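# Turn reversed plates around in their original nests

## Task

Of the three plates, find any that sit reversed end to end and rotate them 180 degrees so that well A1 lies at the nest corner marked A1. Every plate must finish back in the nest it started in, lying flat between that nest's locators and staying there without the robot supporting it. Then open the grippers and move the arms away.

## Robot and tools

ROBOT. Two six-joint arms, left_arm and right_arm, each ending in a two-finger parallel gripper. Both share one scene frame: origin on the table top midway between the arms, +z up, +x pointing out over the table, and left_arm on the +y side (the names do not match image sides). Bases sit near (+0.005, +0.259, +0.273) for left_arm and (-0.005, -0.267, +0.273) for right_arm, both tilted. A metal frame behind the arms and any base mounting plates are fixed obstacles. Joint limits (rad), base to hand: waist -2.880..2.880, shoulder 0..3.142, elbow 0..3.019, wrist pitch -1.693..1.571, wrist yaw -1.571..1.571, wrist roll -2.094..2.094.

GRIPPER AXES. In each gripper's own frame the fingers point along +z and separate along y. The reported end_effector_position is the point between the finger pads, roughly 1 cm short of the fingertips.

WORKSPACE. Nest RG is raised and sits between the arms; use it to set a plate down and take a new grip. In front of the arms, an arc of nests runs clockwise seen from above: N1, N2, N3, RD. A fixed bar-code scanner beside RD watches a plate lying flat there; with a clear view it reports an ID if the plate is the correct way round and no_read if reversed. On each labelled plate, well A1 is at the labelled short end, in the corner farther from the labelled long side.

execute_actions(actions). actions is a list run in sequence; an empty list just returns state and images. Each action is an object with any of rows, steps, until.
- rows: 1 to 15 rows, each used for one control step (1/30 s). A row is one flat list of 14 numbers, each in [-1, 1]: left_arm dx, dy, dz, rx, ry, rz, opening, then right_arm dx, dy, dz, rx, ry, rz, opening. Both arms must always be filled in; zeros leave an arm's target at its start pose.
- dx..rz are an offset, not a pose: they describe the target relative to that gripper's measured pose at the start of the action (for a call's first action, the last pose a result reported), expressed in the gripper's own axes. Each row is counted from that same start pose, not added to the previous row. Scale: 1.0 = 0.6 m for dx, dy, dz and 180 degrees for rotation; rx, ry, rz form a single rotation vector.
- opening is absolute, not an offset: +1 fully open (0.094 m), -1 closed. Closing fully takes about 0.2 s.
- steps: integer 1 to 450, at least the number of rows; default 15. After the last row the arm keeps heading for that row's target and the gripper keeps its command, so long moves need many steps. Don't rely on holding time to complete a cut-off move; send the remainder next.
- until: stops the action at the first step where every condition holds; it does not halt the arms. Only the scanner device may be named, with field code (e.g. "c56", "no_read") or reads. Use [op, value] with "=", "!=", "<", "<=", ">", ">="; numbers require an operator. Any bad value or name rejects the whole call.

MOTION LIMITS. Each step the target is clipped to within 70 mm and 16 degrees of the current hand pose; the controller then uses damped inverse kinematics, favouring position over orientation. Elbows never fully straighten. Moves often finish a centimetre or more low; to hold height, send a corrective offset in the first call of a reply and zeros afterwards, aiming higher if it still sags. Very small commands may not move the hand. To start gently, grow dx/dy/dz by about 0.01 per row (6 mm per step).

GRIPPING. grip_measured is the measured finger gap on the command scale; the last Joint positions value gives it in metres. Readings may be off by about 1 mm per gripper. To hold an object, command about 0.03 below grip_measured; smaller differences grip lighter. Pad force tops out near 50-62 N, lower for very thin parts.

zoom_image(camera, region): camera is cam_high (896x504), cam_left_wrist or cam_right_wrist (504x504 each); region is [x0, y0, x1, y1] in pixels from the top-left, at most 504 by 504. Calibration (intrinsics, distortion, T_world_to_cam) is supplied and may be a little off.

read_manual(section): returns only URDF licence texts; moves nothing.

finished_scene(scene): pass the current scene's number. Irreversible; the goal must already hold and keep holding.

RESULTS. The state line gives each gripper's end_effector_position (m) and end_effector_quat_wxyz in the scene frame; printed positions drift more at long reach. Hand target lines show where the controller is now steering each gripper. "pose unreachable" means the clearance check altered or blocked that arm's command; the arm drops its target and rests. "too close" flags proximity (mount plates and frame half count as part of an arm). If an arm is pushed far from its target, both arms abandon targets. Scanner fields: code (current ID in lower case, or no_read; never wrong) and reads (count of changes from no_read to an ID). MOTOR HOT appears from 85 °C; at 100 °C an OVER-TEMPERATURE FAULT drops that arm until it cools, so avoid long loaded holds.

CAUTIONS. The robot keeps the last command while you think. Don't drop plates, knock anything off the table, slam, or press hard on nests. Keep the arms from colliding or pressing on each other. Park the unused arm out of the way. Occasional tugs on held parts or pushes on loose items can occur; grip firmly and check placements in images.

Each tool is called after "Request:" by a JSON object that holds its "fn" and its "kwargs", one argument or row to a line.

## Session

Request:
{"fn": "execute_actions", "kwargs": {
  "actions": []
}}

Scene clock: 0.00 s.
left_arm: end_effector_position=(+0.0888, +0.7332, +0.3032) grip_measured=+1.000 end_effector_quat_wxyz=(+0.113, +0.759, -0.285, -0.574) | right_arm: end_effector_position=(+0.1809, -0.5259, +0.2110) grip_measured=+1.000 end_effector_quat_wxyz=(-0.043, -0.138, +0.989, +0.019)
Joint positions: left_arm=[ 1.03   1.325  1.104 -1.268 -0.961 -1.546  0.094] | right_arm=[-0.797  0.771  0.511 -0.762 -0.021 -1.224  0.094]
Joint velocities: left_arm=[ 0.005 -0.005 -0.022 -0.007  0.051 -0.11   0.   ] | right_arm=[ 0.005 -0.005 -0.017 -0.002 -0.066  0.037  0.   ]
Hand target (left_arm): +0.093, +0.739, +0.309; +0.103, +0.762, -0.281, -0.574
Hand target (right_arm): +0.186, -0.533, +0.215; -0.038, -0.138, +0.990, +0.011
scanner: code=no_read reads=0

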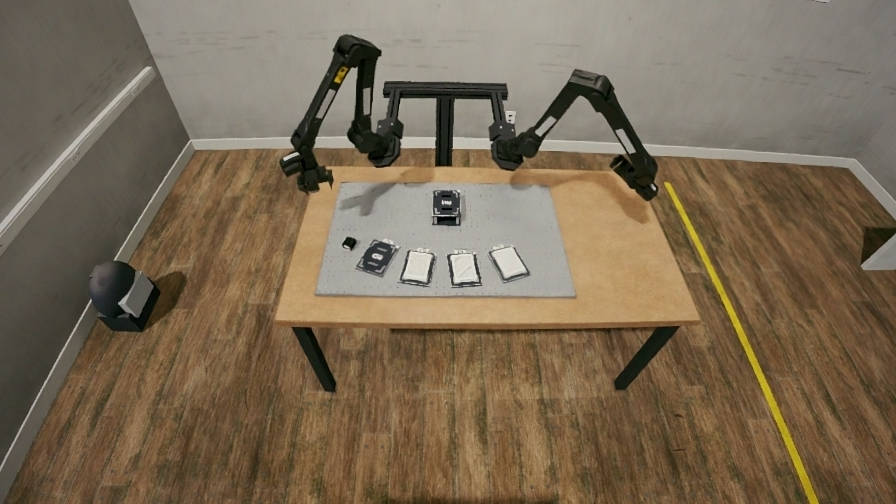

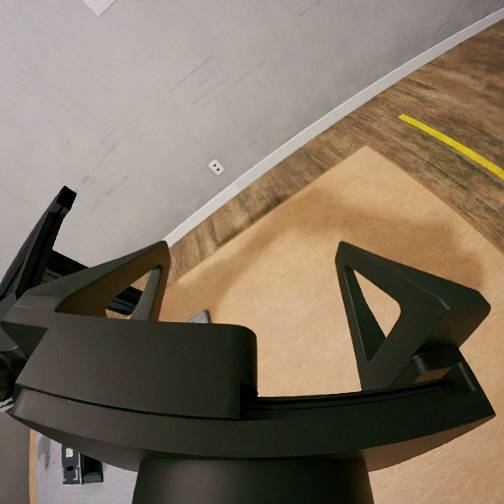

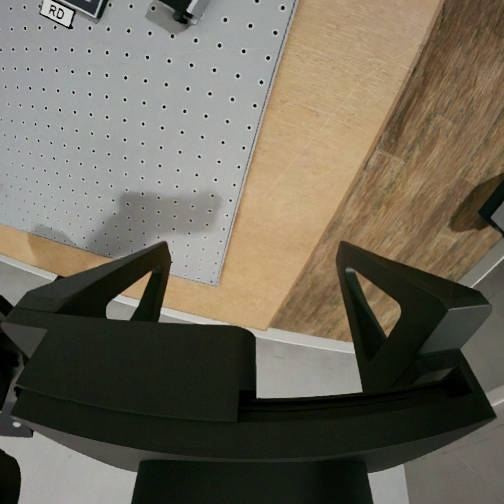

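Request:
{"fn": "zoom_image", "kwargs": {
  "camera": "cam_high",
  "region": [320, 180, 560, 300]
}}

Region (320, 180, 560, 300) of cam_high's 896x504 image, scaled by 2.100, with more detail than that image has.

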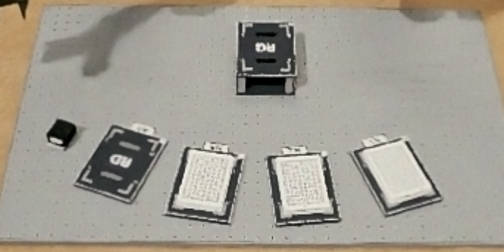

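Request:
{"fn": "execute_actions", "kwargs": {
  "actions": [
    {"rows":[[0,0,0,0,0,0,1,-0.43,0.78,0,0,0,0,1]],"steps":90}
  ]
}}

Scene clock: 4.33 s.
left_arm: end_effector_position=(+0.0888, +0.7332, +0.3032) grip_measured=+1.000 end_effector_quat_wxyz=(+0.113, +0.759, -0.285, -0.574) | right_arm: end_effector_position=(+0.3112, +0.0048, +0.2191) grip_measured=+1.000 end_effector_quat_wxyz=(-0.048, -0.131, +0.989, +0.046)
Joint positions: left_arm=[ 1.03   1.325  1.104 -1.268 -0.961 -1.546  0.094] | right_arm=[ 1.007  1.827  0.956 -0.783  0.491  0.601  0.094]
Joint velocities: left_arm=[ 0.005 -0.005  0.002 -0.002 -0.037  0.022  0.   ] | right_arm=[-0.015 -0.005  0.007 -0.012 -0.037 -0.007  0.   ]
Hand target (left_arm): +0.089, +0.733, +0.303; +0.113, +0.759, -0.285, -0.574
Hand target (right_arm): +0.312, +0.006, +0.223; -0.046, -0.128, +0.990, +0.044
Off the commanded pose (left_arm): 0.000 m, 0 deg.
Off the commanded pose (right_arm): 0.015 m, 3 deg.
scanner: code=no_read reads=0
camera_calibration (this result's frames):
cam_right_wrist: T_world_to_cam=[[0.251988, -0.959671, -0.124631, -0.0446109], [-0.716593, -0.271594, 0.642441, 0.0832441], [-0.650381, -0.0725778, -0.756133, 0.490622], [0, 0, 0, 1]] pos_world=[0.389985, 0.0154051, 0.311936]

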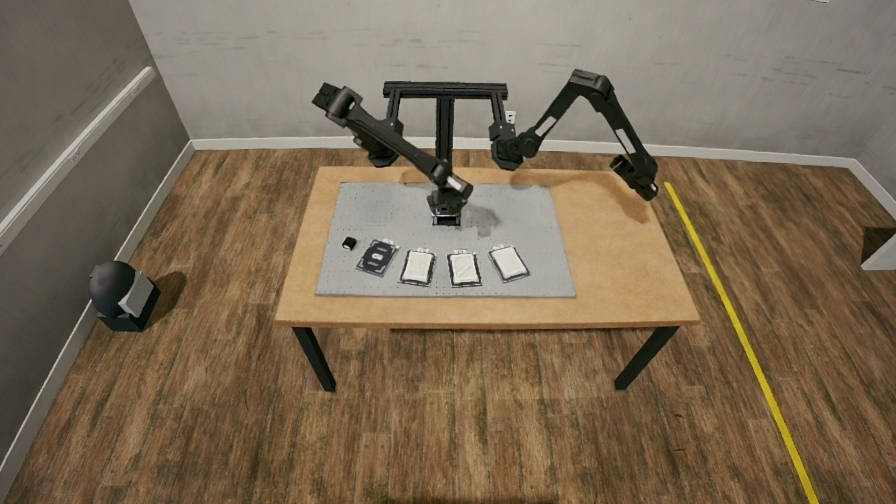

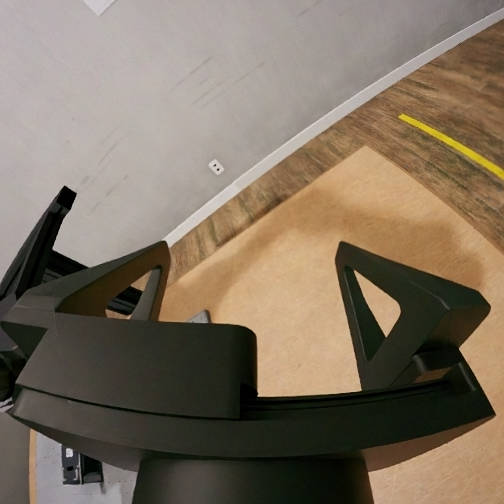

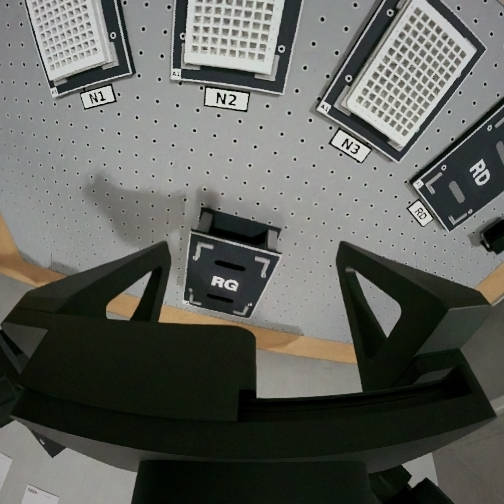

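Request:
{"fn": "zoom_image", "kwargs": {
  "camera": "cam_right_wrist",
  "region": [0, 0, 504, 170]
}}

Request:
{"fn": "zoom_image", "kwargs": {
  "camera": "cam_right_wrist",
  "region": [20, 0, 310, 110]
}}

Region (0, 0, 504, 170) of cam_right_wrist's 504x504 image, scaled by 1.000; it fills the top 170 rows of this view, and the rest is white.

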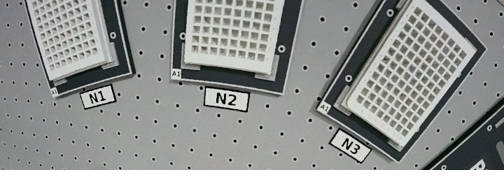

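Region (20, 0, 310, 110) of cam_right_wrist's 504x504 image, scaled by 1.738, with more detail than that image has; it fills the top 191 rows of this view, and the rest is white.

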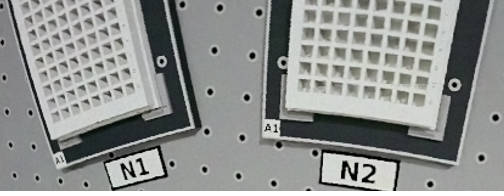

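Request:
{"fn": "execute_actions", "kwargs": {
  "actions": [
    {"rows":[[0,0,0,0,0,0,1,-0.02,0.08,0.2,0,-0.4,0,1]],"steps":60}
  ]
}}

Scene clock: 7.33 s.
left_arm: end_effector_position=(+0.0888, +0.7332, +0.3032) grip_measured=+1.000 end_effector_quat_wxyz=(+0.113, +0.759, -0.285, -0.574) | right_arm: end_effector_position=(+0.2947, +0.0683, +0.1012) grip_measured=+1.000 end_effector_quat_wxyz=(+0.456, -0.091, +0.880, +0.100)
Joint positions: left_arm=[ 1.03   1.325  1.104 -1.268 -0.961 -1.546  0.094] | right_arm=[ 1.038  2.613  0.688  1.554  0.768 -0.212  0.094]
Joint velocities: left_arm=[-0.015 -0.005 -0.007  0.012 -0.022 -0.007  0.   ] | right_arm=[-0.015 -0.005  0.002  0.007 -0.022 -0.051  0.   ]
Hand target (left_arm): +0.089, +0.733, +0.303; +0.113, +0.759, -0.285, -0.574
Hand target (right_arm): +0.296, +0.062, +0.102; +0.458, -0.091, +0.879, +0.097
Off the commanded pose (left_arm): 0.000 m, 0 deg.
Off the commanded pose (right_arm): 0.006 m, 12 deg.
scanner: code=no_read reads=0
joint sent to its limit (right arm) — the command would take joint 4 (wrist pitch) past its upper limit, so that joint was sent only as far as its limit.
camera_calibration (this result's frames):
cam_right_wrist: T_world_to_cam=[[0.266793, -0.957843, -0.106574, -0.000489616], [-0.914724, -0.216846, -0.340965, 0.318621], [0.303481, 0.188453, -0.934016, 0.114366], [0, 0, 0, 1]] pos_world=[0.256873, 0.0470702, 0.215406]

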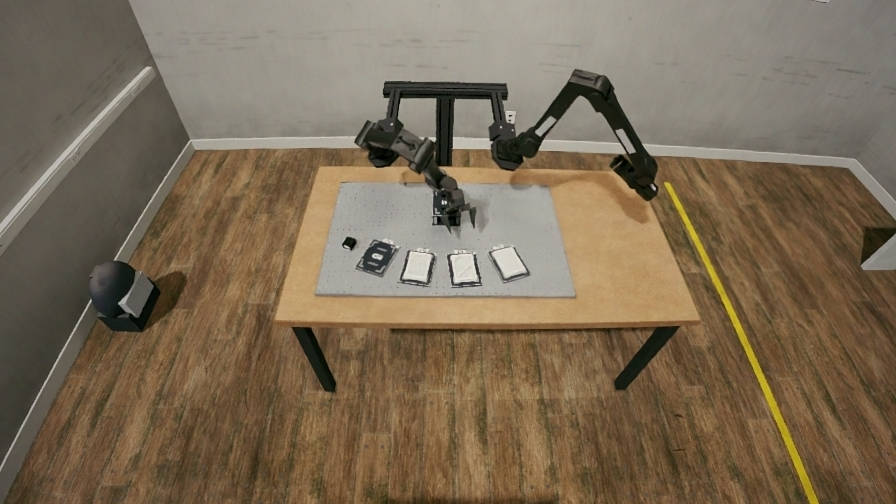

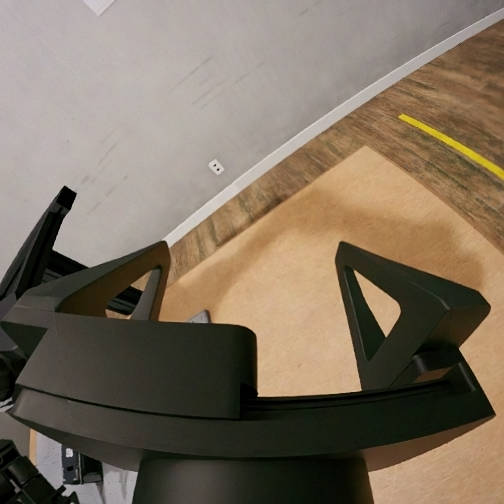

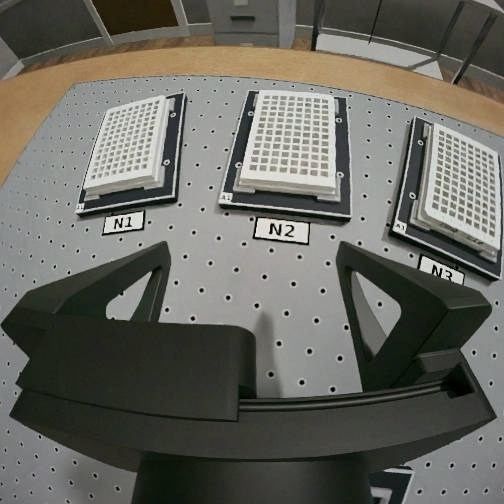

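Request:
{"fn": "zoom_image", "kwargs": {
  "camera": "cam_right_wrist",
  "region": [60, 80, 360, 230]
}}

Request:
{"fn": "zoom_image", "kwargs": {
  "camera": "cam_right_wrist",
  "region": [354, 110, 504, 290]
}}

Region (60, 80, 360, 230) of cam_right_wrist's 504x504 image, scaled by 1.680, with more detail than that image has.

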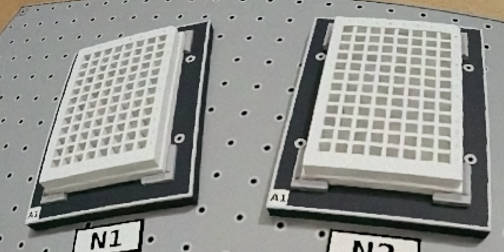

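Region (354, 110, 504, 290) of cam_right_wrist's 504x504 image, scaled by 2.800, with more detail than that image has.

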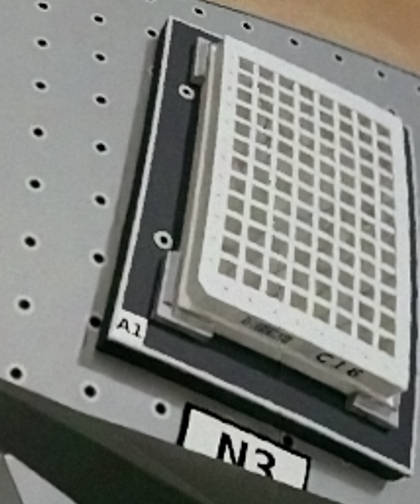

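Request:
{"fn": "execute_actions", "kwargs": {
  "actions": [
    {"rows":[[0.74,0.32,-0.578,0.468,-0.009,0.559,1,-0.195,-0.027,0.218,0.048,0.305,0.025,1]],"steps":90}
  ]
}}

Scene clock: 13.03 s.
left_arm: end_effector_position=(+0.4303, +0.2732, +0.1484) grip_measured=+1.000 end_effector_quat_wxyz=(-0.010, -0.173, +0.985, +0.004) | right_arm: end_effector_position=(+0.4535, +0.0929, +0.1174) grip_measured=+1.000 end_effector_quat_wxyz=(-0.005, -0.080, +0.997, -0.000)
Joint positions: left_arm=[-0.27   1.436  0.797 -0.548 -0.494 -0.384  0.094] | right_arm=[ 0.867  2.25   1.461 -0.763  0.621  0.532  0.094]
Joint velocities: left_arm=[-0.005 -0.015  0.007 -0.002 -0.022 -0.037  0.   ] | right_arm=[-0.005  0.015 -0.027 -0.007  0.022  0.051  0.   ]
Hand target (left_arm): +0.438, +0.279, +0.154; +0.005, -0.180, +0.984, +0.000
Hand target (right_arm): +0.470, +0.091, +0.121; -0.001, -0.060, +0.998, +0.004
Off the commanded pose (left_arm): 0.005 m, 1 deg.
Off the commanded pose (right_arm): 0.015 m, 2 deg.
scanner: code=no_read reads=0
camera_calibration (this result's frames):
cam_left_wrist: T_world_to_cam=[[0.332615, -0.942965, -0.0135613, 0.116727], [-0.751011, -0.273549, 0.600961, 0.313658], [-0.570395, -0.189704, -0.799163, 0.541899], [0, 0, 0, 1]] pos_world=[0.505832, 0.29867, 0.246153]
cam_right_wrist: T_world_to_cam=[[0.157299, -0.987316, -0.0215381, 0.0248514], [-0.7957, -0.139628, 0.589377, 0.304312], [-0.584908, -0.0755705, -0.807571, 0.489296], [0, 0, 0, 1]] pos_world=[0.524425, 0.104003, 0.216322]

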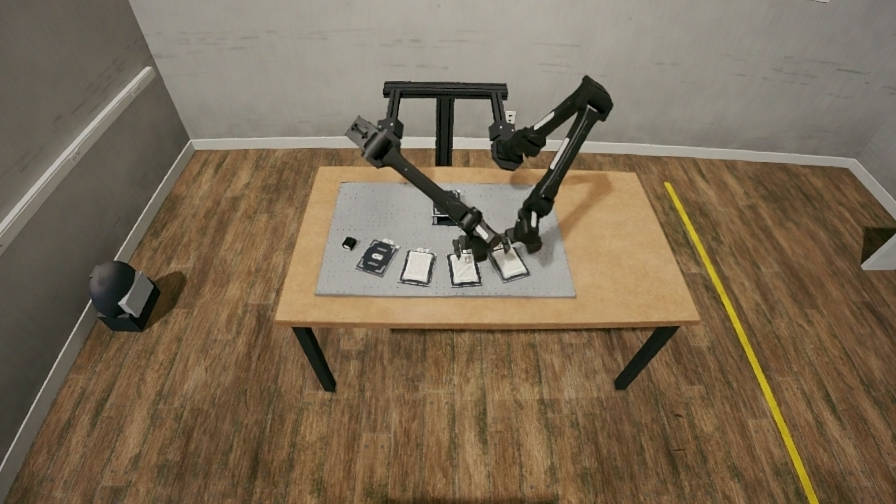

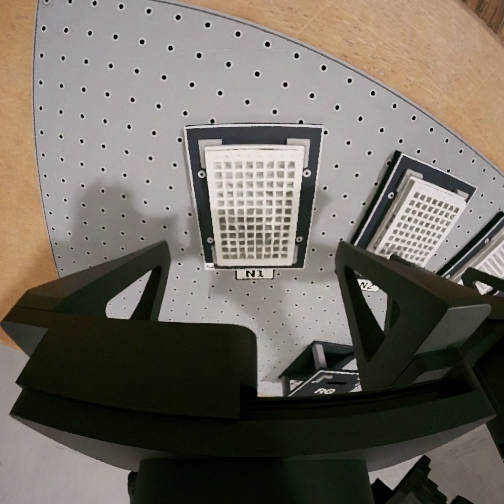

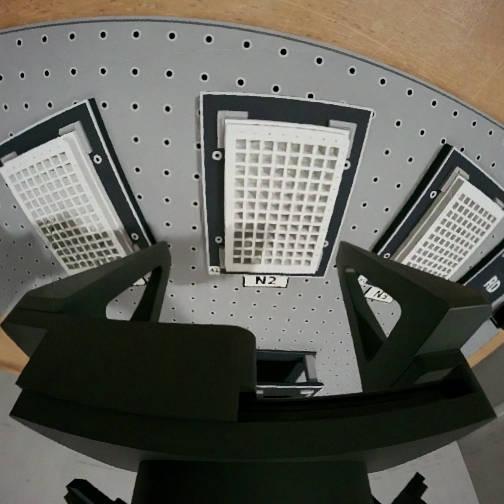

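Request:
{"fn": "execute_actions", "kwargs": {
  "actions": [
    {"rows":[[0.05,0,0.13,0,0,0,1,0.01,-0.036,0.075,0,0,0.0155,1]],"steps":40}
  ]
}}

Scene clock: 15.20 s.
left_arm: end_effector_position=(+0.3865, +0.2580, +0.0649) grip_measured=+1.000 end_effector_quat_wxyz=(-0.029, -0.166, +0.986, +0.007) | right_arm: end_effector_position=(+0.4488, +0.0641, +0.0712) grip_measured=+1.000 end_effector_quat_wxyz=(-0.010, -0.050, +0.999, -0.006)
Joint positions: left_arm=[-0.203  1.64   0.713 -0.272 -0.469 -0.32   0.094] | right_arm=[ 0.792  2.267  1.393 -0.641  0.621  0.51   0.094]
Joint velocities: left_arm=[-0.005  0.015 -0.007 -0.012 -0.022  0.022  0.   ] | right_arm=[-0.005  0.005  0.007  0.012  0.066  0.007  0.   ]
Hand target (left_arm): +0.401, +0.262, +0.071; -0.010, -0.173, +0.985, +0.004
Hand target (right_arm): +0.451, +0.070, +0.072; -0.004, -0.055, +0.998, -0.001
Off the commanded pose (left_arm): 0.016 m, 2 deg.
Off the commanded pose (right_arm): 0.007 m, 1 deg.
scanner: code=no_read reads=0
camera_calibration (this result's frames):
cam_left_wrist: T_world_to_cam=[[0.319497, -0.947206, -0.0268704, 0.122899], [-0.730139, -0.264156, 0.630174, 0.314353], [-0.604003, -0.181719, -0.775989, 0.456767], [0, 0, 0, 1]] pos_world=[0.466144, 0.282452, 0.159651]
cam_right_wrist: T_world_to_cam=[[0.097661, -0.995154, -0.011406, 0.0226402], [-0.797273, -0.0850909, 0.597592, 0.320464], [-0.595667, -0.0492677, -0.801719, 0.4498], [0, 0, 0, 1]] pos_world=[0.521217, 0.0719597, 0.169365]

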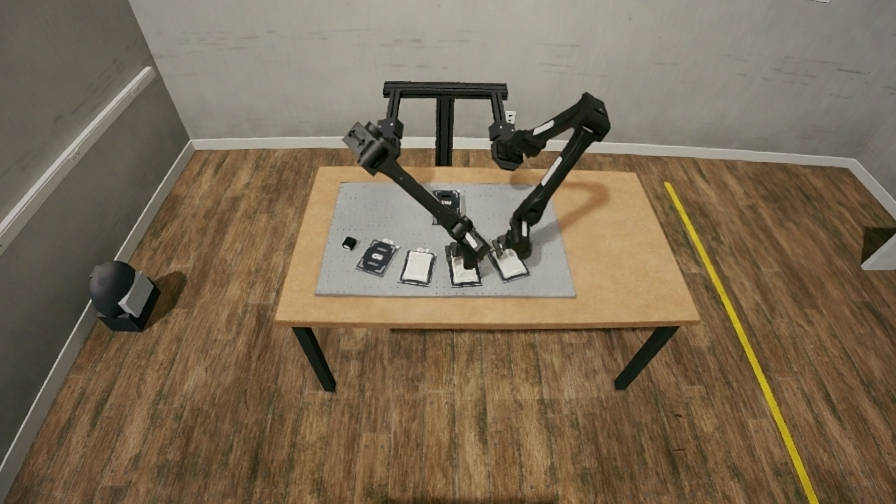

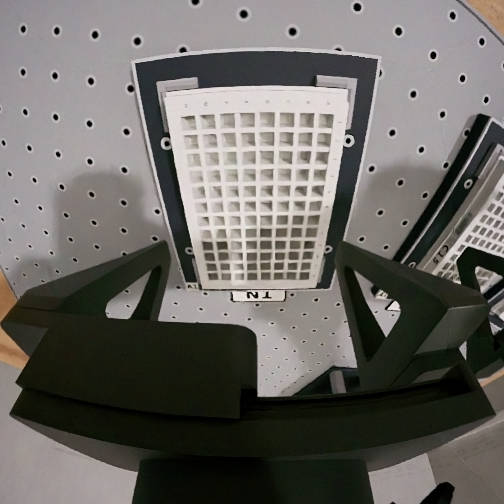

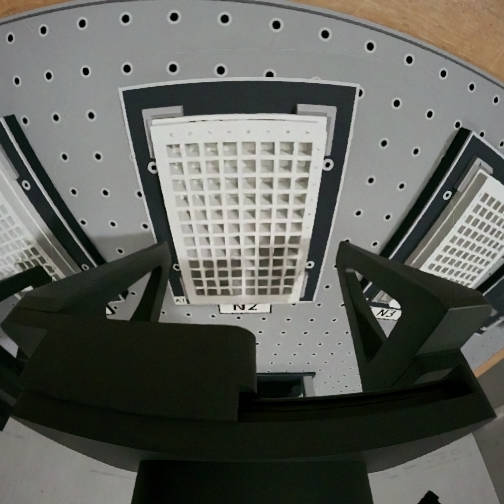

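Request:
{"fn": "execute_actions", "kwargs": {
  "actions": [
    {"rows":[[-0.03,-0.004,0.015,0,-0.015,0,1,0.004,0.013,0.015,0,0,0,1]],"steps":30}
  ]
}}

Scene clock: 16.87 s.
left_arm: end_effector_position=(+0.3983, +0.2574, +0.0593) grip_measured=+1.000 end_effector_quat_wxyz=(-0.011, -0.163, +0.987, +0.008) | right_arm: end_effector_position=(+0.4421, +0.0657, +0.0640) grip_measured=+1.000 end_effector_quat_wxyz=(-0.015, -0.054, +0.998, -0.009)
Joint positions: left_arm=[-0.201  1.66   0.724 -0.223 -0.476 -0.294  0.094] | right_arm=[ 0.792  2.284  1.393 -0.638  0.621  0.51   0.094]
Joint velocities: left_arm=[-0.024  0.015 -0.002  0.002  0.022  0.081  0.   ] | right_arm=[-0.005 -0.005 -0.007 -0.012  0.022 -0.037  0.   ]
Hand target (left_arm): +0.404, +0.262, +0.055; -0.006, -0.166, +0.986, +0.011
Hand target (right_arm): +0.446, +0.071, +0.062; -0.010, -0.050, +0.999, -0.005
Off the commanded pose (left_arm): 0.008 m, 1 deg.
Off the commanded pose (right_arm): 0.007 m, 1 deg.
scanner: code=no_read reads=0
camera_calibration (this result's frames):
cam_left_wrist: T_world_to_cam=[[0.312807, -0.949544, -0.0227622, 0.121404], [-0.75398, -0.262814, 0.602033, 0.337201], [-0.577639, -0.171158, -0.798147, 0.447532], [0, 0, 0, 1]] pos_world=[0.474778, 0.280498, 0.156954]
cam_right_wrist: T_world_to_cam=[[0.105755, -0.994374, -0.00599343, 0.0209229], [-0.790838, -0.0877588, 0.605701, 0.316371], [-0.60282, -0.059316, -0.79567, 0.443555], [0, 0, 0, 1]] pos_world=[0.515369, 0.0748794, 0.161422]

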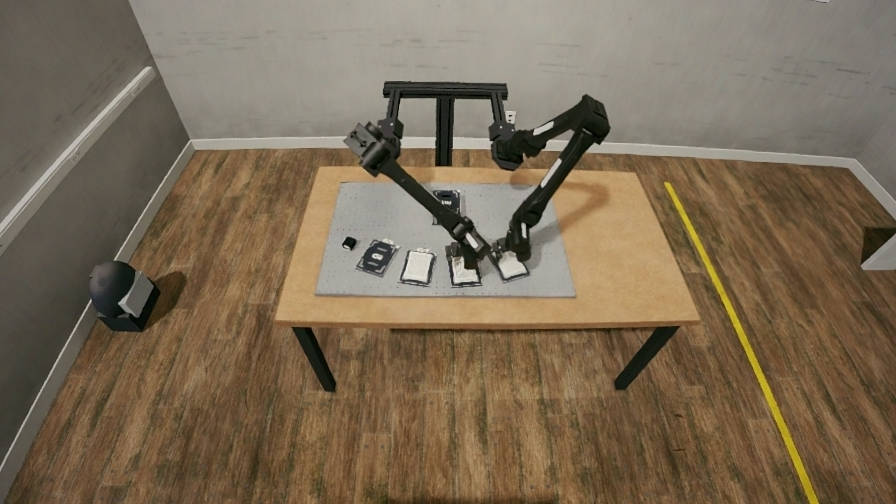

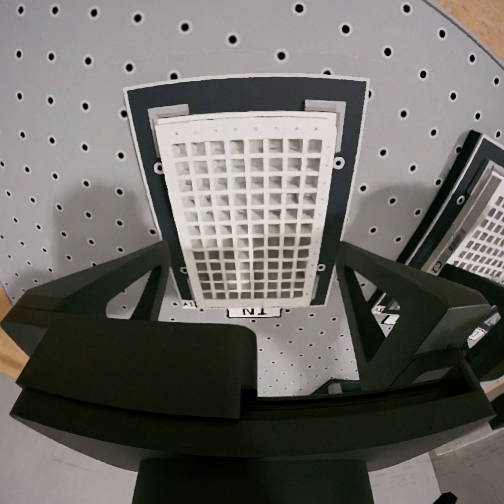

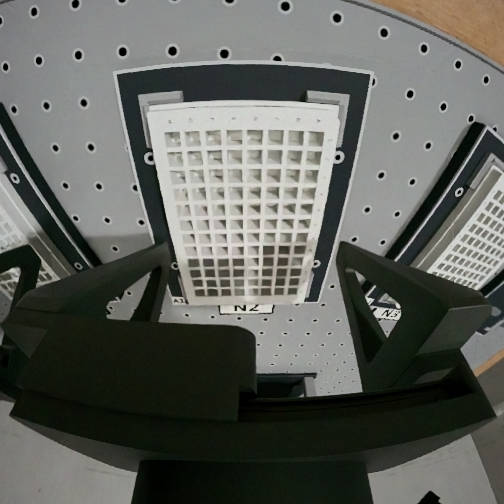

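Request:
{"fn": "execute_actions", "kwargs": {
  "actions": [
    {"rows":[[0,0.008,0.015,0,0,-0.012,1,-0.012,0.018,0.005,0,-0.01,0,1]],"steps":30}
  ]
}}

Scene clock: 18.20 s.
left_arm: end_effector_position=(+0.3980, +0.2605, +0.0551) grip_measured=+1.000 end_effector_quat_wxyz=(-0.011, -0.173, +0.985, +0.008) | right_arm: end_effector_position=(+0.4421, +0.0670, +0.0599) grip_measured=+1.000 end_effector_quat_wxyz=(-0.009, -0.052, +0.999, -0.012)
Joint positions: left_arm=[-0.189  1.668  0.724 -0.209 -0.47  -0.301  0.094] | right_arm=[ 0.792  2.293  1.393 -0.621  0.632  0.51   0.094]
Joint velocities: left_arm=[-0.034 -0.015 -0.002  0.002  0.066  0.022  0.   ] | right_arm=[ 0.005 -0.005  0.002  0.002 -0.037  0.022  0.   ]
Hand target (left_arm): +0.397, +0.262, +0.050; -0.011, -0.181, +0.983, +0.008
Hand target (right_arm): +0.448, +0.077, +0.061; +0.001, -0.054, +0.999, -0.008
Off the commanded pose (left_arm): 0.005 m, 1 deg.
Off the commanded pose (right_arm): 0.012 m, 1 deg.
scanner: code=no_read reads=0
camera_calibration (this result's frames):
cam_left_wrist: T_world_to_cam=[[0.332375, -0.942879, -0.0224856, 0.114816], [-0.748667, -0.278263, 0.60172, 0.342287], [-0.573606, -0.183163, -0.79839, 0.446055], [0, 0, 0, 1]] pos_world=[0.473957, 0.285204, 0.152747]
cam_right_wrist: T_world_to_cam=[[0.101704, -0.994814, 0.000735883, 0.0236045], [-0.798114, -0.0811526, 0.597016, 0.322275], [-0.59386, -0.061306, -0.802229, 0.436857], [0, 0, 0, 1]] pos_world=[0.514243, 0.0764175, 0.158039]

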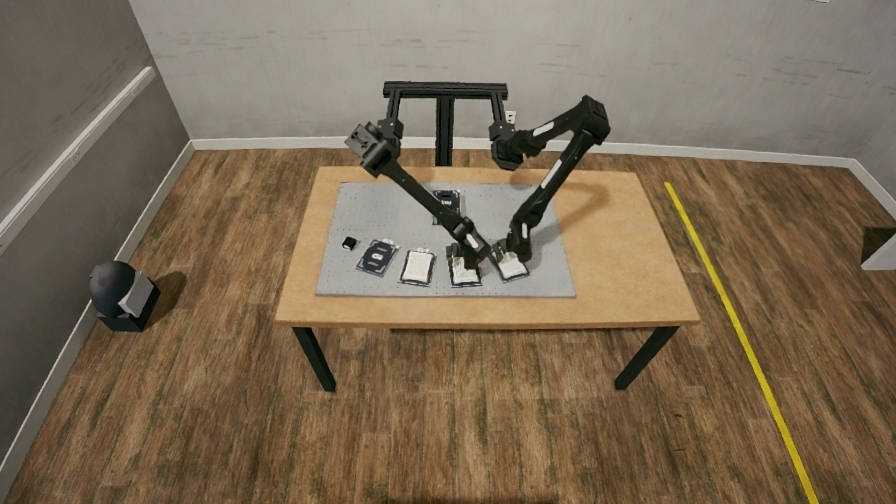

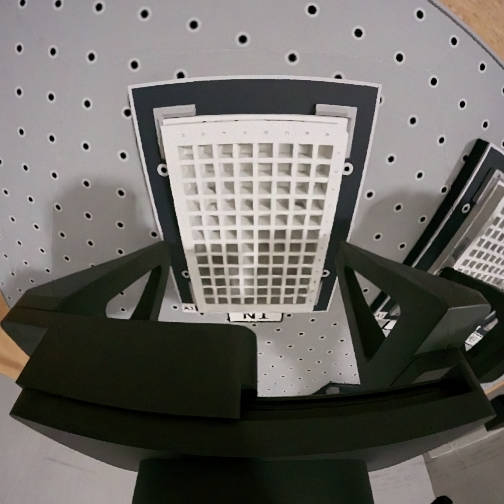

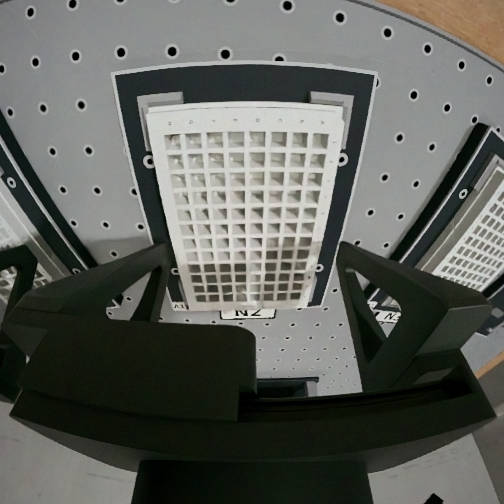

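Left good; descend it. Right needs a bigger push.

Request:
{"fn": "execute_actions", "kwargs": {
  "actions": [
    {"rows":[[0,0,0.035,0,0,0,1,-0.012,0.028,-0.003,0,0,0,1]],"steps":30}
  ]
}}

Scene clock: 19.43 s.
left_arm: end_effector_position=(+0.3939, +0.2576, +0.0375) grip_measured=+1.000 end_effector_quat_wxyz=(-0.016, -0.170, +0.985, +0.008) | right_arm: end_effector_position=(+0.4461, +0.0724, +0.0572) grip_measured=+1.000 end_effector_quat_wxyz=(-0.013, -0.052, +0.998, -0.014)
Joint positions: left_arm=[-0.174  1.721  0.732 -0.167 -0.463 -0.286  0.094] | right_arm=[ 0.792  2.314  1.428 -0.648  0.632  0.516  0.094]
Joint velocities: left_arm=[ 0.005 -0.015 -0.012  0.007 -0.125 -0.007  0.   ] | right_arm=[-0.005 -0.005  0.012 -0.007  0.051 -0.037  0.   ]
Hand target (left_arm): +0.398, +0.260, +0.034; -0.011, -0.173, +0.985, +0.008
Hand target (right_arm): +0.447, +0.084, +0.061; -0.009, -0.052, +0.999, -0.011
Off the commanded pose (left_arm): 0.006 m, 1 deg.
Off the commanded pose (right_arm): 0.013 m, 1 deg.
scanner: code=no_read reads=0
camera_calibration (this result's frames):
cam_left_wrist: T_world_to_cam=[[0.327475, -0.944572, -0.0233092, 0.115396], [-0.744392, -0.273111, 0.609336, 0.345644], [-0.581928, -0.182191, -0.792569, 0.431958], [0, 0, 0, 1]] pos_world=[0.470874, 0.282098, 0.134433]
cam_right_wrist: T_world_to_cam=[[0.102503, -0.994717, 0.00558998, 0.0278472], [-0.793169, -0.0783399, 0.603942, 0.324671], [-0.600313, -0.0663395, -0.797009, 0.440355], [0, 0, 0, 1]] pos_world=[0.519016, 0.0823477, 0.154729]

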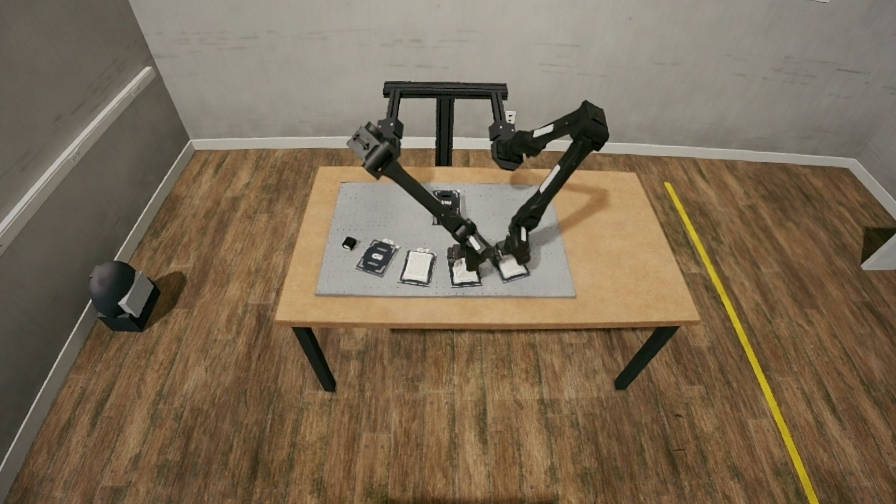

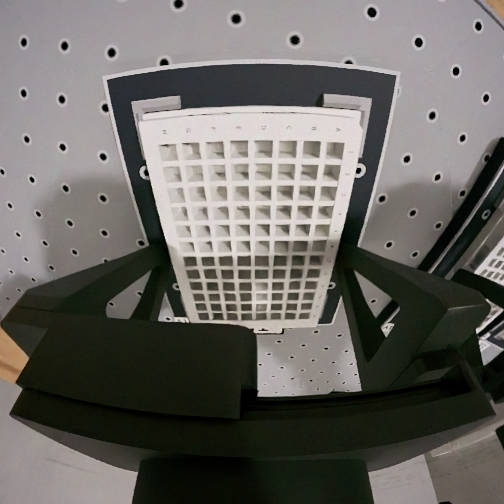

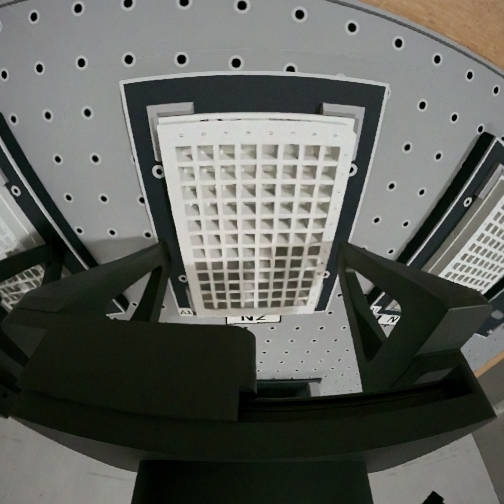

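Request:
{"fn": "execute_actions", "kwargs": {
  "actions": [
    {"rows":[[-0.004,0.004,0.018,0,0,0,1,-0.004,0,0.04,0,0,0,1]],"steps":30}
  ]
}}

Scene clock: 20.60 s.
left_arm: end_effector_position=(+0.3942, +0.2574, +0.0371) grip_measured=+1.000 end_effector_quat_wxyz=(-0.015, -0.170, +0.985, +0.006) | right_arm: end_effector_position=(+0.4478, +0.0740, +0.0468) grip_measured=+1.000 end_effector_quat_wxyz=(-0.008, -0.051, +0.999, -0.011)
Joint positions: left_arm=[-0.173  1.722  0.732 -0.164 -0.46  -0.283  0.094] | right_arm=[ 0.782  2.331  1.43  -0.612  0.632  0.499  0.094]
Joint velocities: left_arm=[-0.015  0.005 -0.007  0.007  0.066  0.051  0.   ] | right_arm=[-0.005 -0.005 -0.007 -0.017 -0.007 -0.037  0.   ]
Hand target (left_arm): +0.395, +0.261, +0.027; -0.016, -0.171, +0.985, +0.008
Hand target (right_arm): +0.448, +0.071, +0.033; -0.013, -0.052, +0.998, -0.015
Off the commanded pose (left_arm): 0.011 m, 0 deg.
Off the commanded pose (right_arm): 0.014 m, 1 deg.
scanner: code=no_read reads=0
camera_calibration (this result's frames):
cam_left_wrist: T_world_to_cam=[[0.326377, -0.945019, -0.020445, 0.115604], [-0.745556, -0.270665, 0.609005, 0.345915], [-0.581054, -0.183522, -0.792903, 0.431766], [0, 0, 0, 1]] pos_world=[0.471048, 0.282113, 0.134048]
cam_right_wrist: T_world_to_cam=[[0.0995483, -0.995033, 0.000187781, 0.0309788], [-0.799077, -0.0798314, 0.595905, 0.335561], [-0.59293, -0.0594713, -0.803055, 0.42967], [0, 0, 0, 1]] pos_world=[0.51982, 0.0831663, 0.14508]

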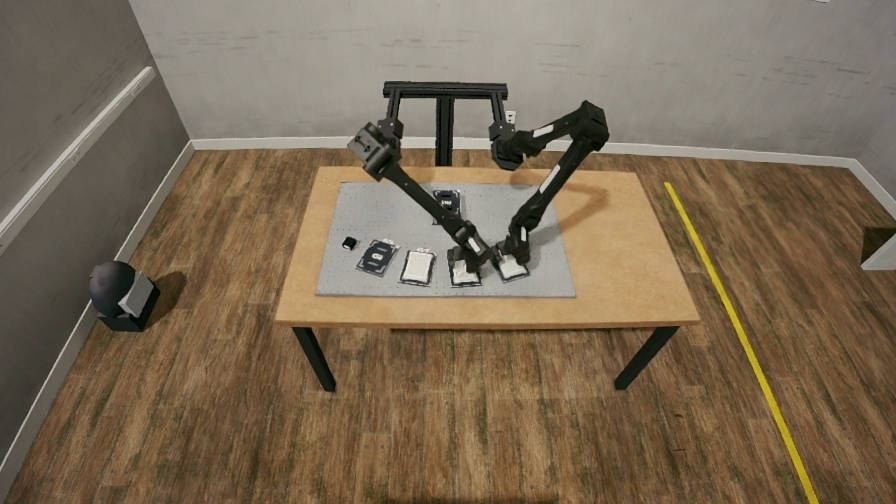

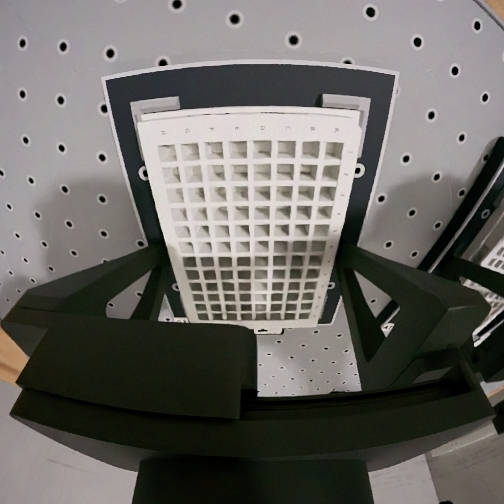

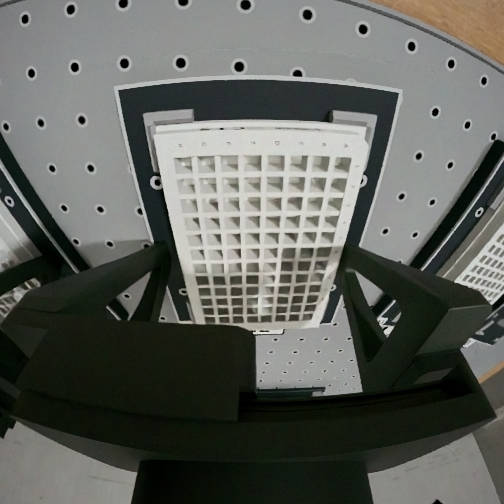

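Request:
{"fn": "execute_actions", "kwargs": {
  "actions": [
    {"rows":[[0,0,-0.003,0,0,0,0.7,0.01,-0.012,-0.012,0,0,0,1]],"steps":25},
    {"rows":[[0,0,0,0,0,0,0.7,0,-0.006,0.03,0,0,0,1]],"steps":25}
  ]
}}

Scene clock: 22.60 s.
left_arm: end_effector_position=(+0.3943, +0.2575, +0.0372) grip_measured=+0.763 end_effector_quat_wxyz=(-0.015, -0.170, +0.985, +0.006) | right_arm: end_effector_position=(+0.4393, +0.0683, +0.0463) grip_measured=+1.000 end_effector_quat_wxyz=(-0.008, -0.059, +0.998, -0.011)
Joint positions: left_arm=[-0.173  1.722  0.732 -0.164 -0.46  -0.283  0.083] | right_arm=[ 0.781  2.316  1.392 -0.586  0.631  0.48   0.094]
Joint velocities: left_arm=[ 0.005  0.015 -0.012 -0.017  0.007 -0.051 -0.   ] | right_arm=[-0.015 -0.005 -0.007 -0.007  0.007 -0.066  0.   ]
Hand target (left_arm): +0.394, +0.258, +0.037; -0.015, -0.170, +0.985, +0.006
Hand target (right_arm): +0.436, +0.061, +0.030; -0.015, -0.057, +0.998, -0.016
Off the commanded pose (left_arm): 0.000 m, 0 deg.
Off the commanded pose (right_arm): 0.019 m, 1 deg.
scanner: code=no_read reads=0
camera_calibration (this result's frames):
cam_left_wrist: T_world_to_cam=[[0.326529, -0.94496, -0.0207239, 0.115622], [-0.745709, -0.271027, 0.608656, 0.346139], [-0.580772, -0.18329, -0.793164, 0.431782], [0, 0, 0, 1]] pos_world=[0.471133, 0.282212, 0.13419]
cam_right_wrist: T_world_to_cam=[[0.116776, -0.993158, -0.000924567, 0.0184932], [-0.797753, -0.0943544, 0.595557, 0.329038], [-0.591569, -0.0688091, -0.803312, 0.423927], [0, 0, 0, 1]] pos_world=[0.511114, 0.0785829, 0.144602]

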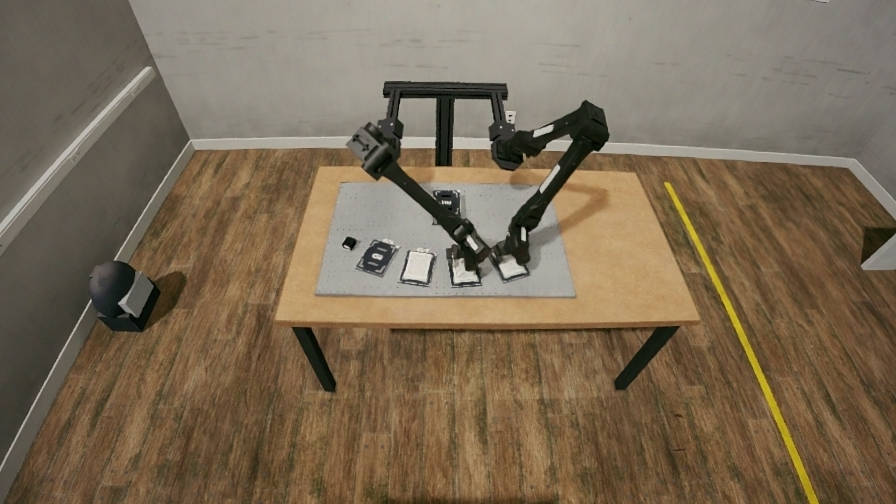

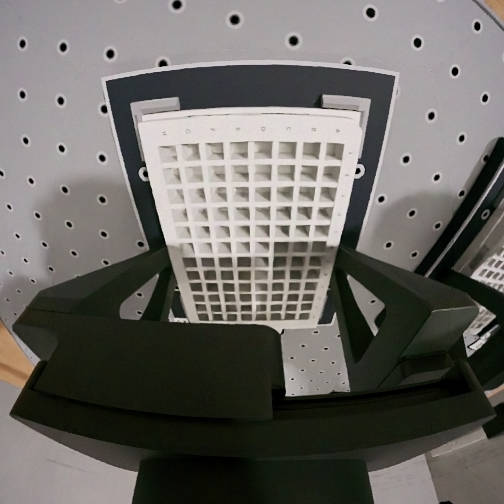

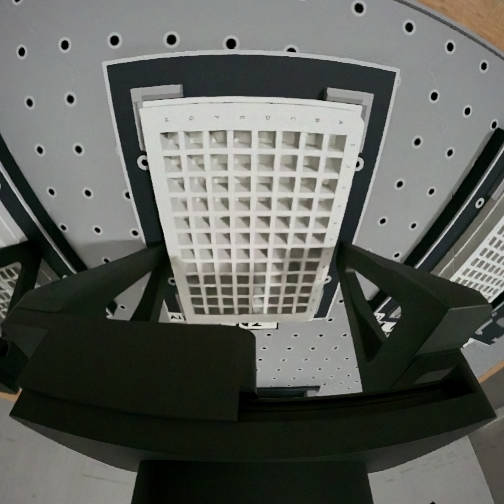

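Request:
{"fn": "execute_actions", "kwargs": {
  "actions": [
    {"rows":[[0,0,0,0,0,0,0.72,0,0,-0.003,0,0,0,0.7]],"steps":15},
    {"rows":[[0,0,-0.01,0,0,0,0.72,0,0,-0.01,0,0,0,0.72],[0,0,-0.02,0,0,0,0.72,0,0,-0.02,0,0,0,0.72],[0,0,-0.03,0,0,0,0.72,0,0,-0.03,0,0,0,0.72],[0,0,-0.04,0,0,0,0.72,0,0,-0.04,0,0,0,0.72],[0,0,-0.05,0,0,0,0.72,0,0,-0.05,0,0,0,0.72],[0,0,-0.06,0,0,0,0.72,0,0,-0.06,0,0,0,0.72],[0,0,-0.07,0,0,0,0.72,0,0,-0.07,0,0,0,0.72],[0,0,-0.08,0,0,0,0.72,0,0,-0.08,0,0,0,0.72],[0,0,-0.09,0,0,0,0.72,0,0,-0.09,0,0,0,0.72],[0,0,-0.1,0,0,0,0.72,0,0,-0.1,0,0,0,0.72]],"steps":30}
  ]
}}

Scene clock: 24.73 s.
left_arm: end_effector_position=(+0.3950, +0.2606, +0.0938) grip_measured=+0.763 end_effector_quat_wxyz=(-0.014, -0.171, +0.985, +0.007) | right_arm: end_effector_position=(+0.4384, +0.0698, +0.1028) grip_measured=+0.770 end_effector_quat_wxyz=(-0.011, -0.064, +0.998, -0.008)
Joint positions: left_arm=[-0.234  1.554  0.704 -0.33  -0.485 -0.347  0.083] | right_arm=[ 0.84   2.225  1.378 -0.708  0.625  0.545  0.083]
Joint velocities: left_arm=[-0.005 -0.015 -0.017  0.002  0.037  0.022 -0.   ] | right_arm=[ 0.005  0.005  0.002  0.012 -0.051  0.007  0.   ]
Hand target (left_arm): +0.395, +0.258, +0.097; -0.014, -0.170, +0.985, +0.006
Hand target (right_arm): +0.440, +0.071, +0.107; -0.010, -0.059, +0.998, -0.008
Off the commanded pose (left_arm): 0.005 m, 0 deg.
Off the commanded pose (right_arm): 0.004 m, 1 deg.
scanner: code=no_read reads=0
camera_calibration (this result's frames):
cam_left_wrist: T_world_to_cam=[[0.329006, -0.944094, -0.0210071, 0.118333], [-0.746392, -0.273608, 0.606661, 0.314106], [-0.578493, -0.183916, -0.794683, 0.477043], [0, 0, 0, 1]] pos_world=[0.471479, 0.285395, 0.191028]
cam_right_wrist: T_world_to_cam=[[0.125419, -0.992073, -0.00785615, 0.016942], [-0.793308, -0.10504, 0.599691, 0.293176], [-0.595762, -0.0689802, -0.800193, 0.470468], [0, 0, 0, 1]] pos_world=[0.510741, 0.0800557, 0.200784]

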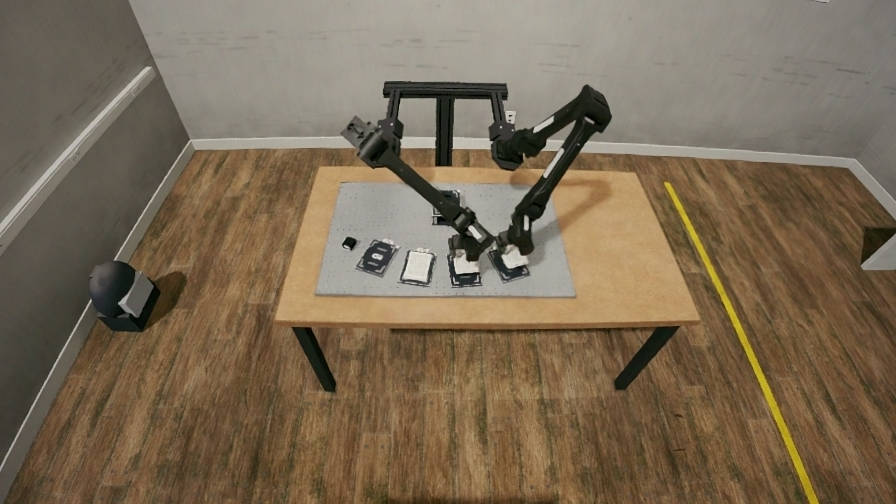

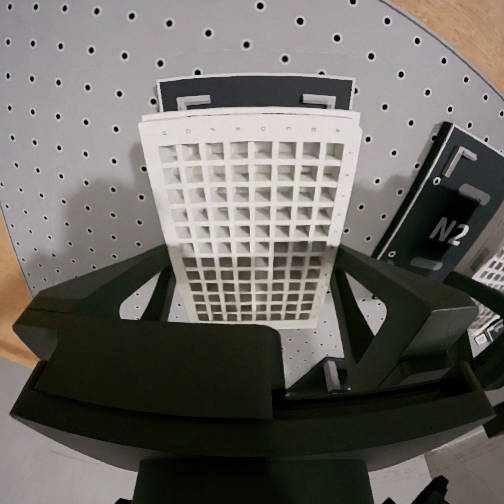

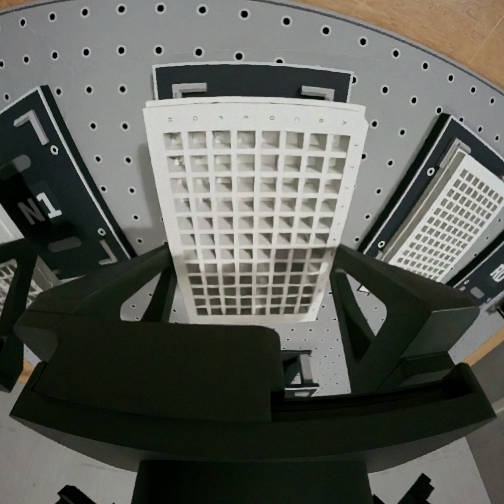

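Request:
{"fn": "execute_actions", "kwargs": {
  "actions": [
    {"rows":[[0.02,0.01,0,0,0,0,0.72,0.02,-0.03,-0.02,0,0,0,0.72],[0.04,0.02,0,0,0,0,0.72,0.04,-0.06,-0.05,0,0,0,0.72],[0.08,0.035,0,0,0,0,0.72,0.08,-0.13,-0.08,0,0,0,0.72]],"steps":15},
    {"rows":[[0.08,0.035,0,0,0,0,0.72,0.13,-0.14,0,0,0,0,0.72]],"steps":12},
    {"rows":[[0.08,0.035,0,0,0,0,0.72,0.18,-0.14,0,0,0,0,0.72]],"steps":25}
  ]
}}

Scene clock: 27.23 s.
left_arm: end_effector_position=(+0.2027, +0.2623, +0.0959) grip_measured=+0.763 end_effector_quat_wxyz=(-0.061, -0.144, +0.988, +0.014) | right_arm: end_effector_position=(+0.2108, -0.2127, +0.1685) grip_measured=+0.770 end_effector_quat_wxyz=(-0.029, -0.060, +0.998, -0.023)
Joint positions: left_arm=[-0.221  1.467  0.247 -0.062 -0.481 -0.33   0.083] | right_arm=[ 0.695  1.362  0.341 -0.486  0.626  0.406  0.083]
Joint velocities: left_arm=[ 0.015 -0.005 -0.007 -0.017 -0.081 -0.066 -0.   ] | right_arm=[-0.005 -0.024  0.002 -0.002 -0.081 -0.007 -0.001]
Hand target (left_arm): +0.210, +0.265, +0.097; -0.050, -0.151, +0.987, +0.013
Hand target (right_arm): +0.217, -0.211, +0.169; -0.026, -0.063, +0.998, -0.020
Off the commanded pose (left_arm): 0.008 m, 1 deg.
Off the commanded pose (right_arm): 0.007 m, 1 deg.
scanner: code=no_read reads=0
camera_calibration (this result's frames):
cam_left_wrist: T_world_to_cam=[[0.275412, -0.960111, -0.048314, 0.200853], [-0.697894, -0.234252, 0.676808, 0.142893], [-0.661129, -0.152683, -0.734572, 0.37053], [0, 0, 0, 1]] pos_world=[0.289375, 0.282888, 0.185174]
cam_right_wrist: T_world_to_cam=[[0.118517, -0.992754, 0.019816, -0.237524], [-0.772532, -0.0796524, 0.62996, 0.0395515], [-0.623817, -0.0899697, -0.776375, 0.365366], [0, 0, 0, 1]] pos_world=[0.286627, -0.19978, 0.263452]

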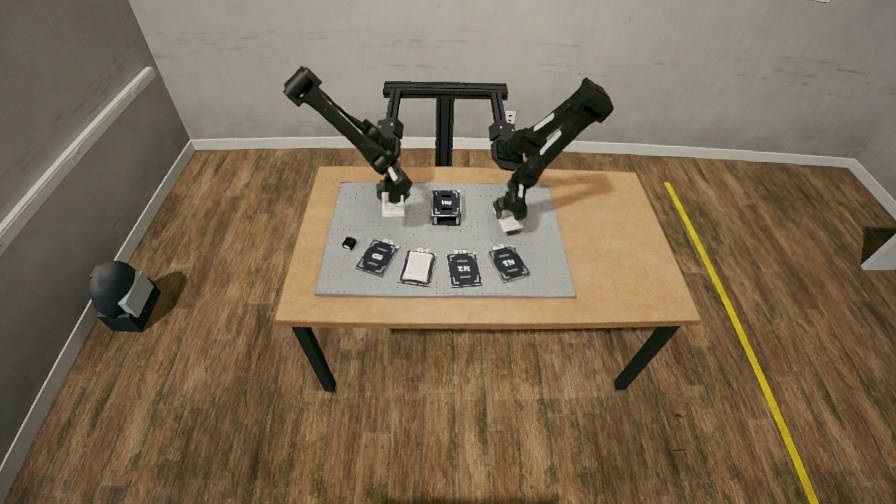

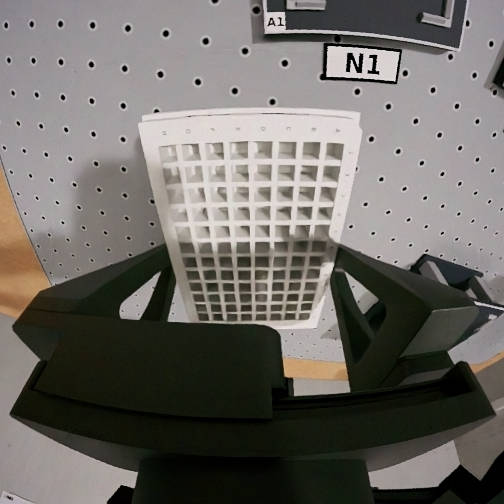

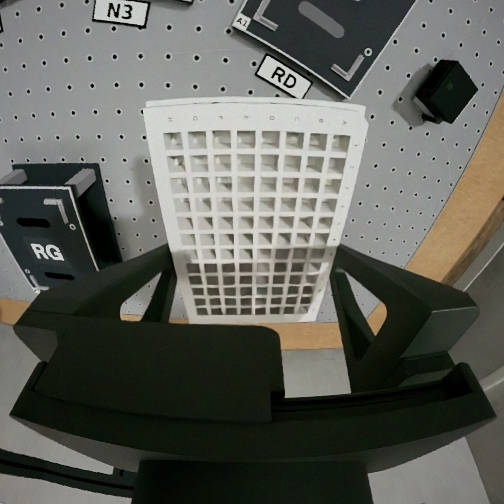

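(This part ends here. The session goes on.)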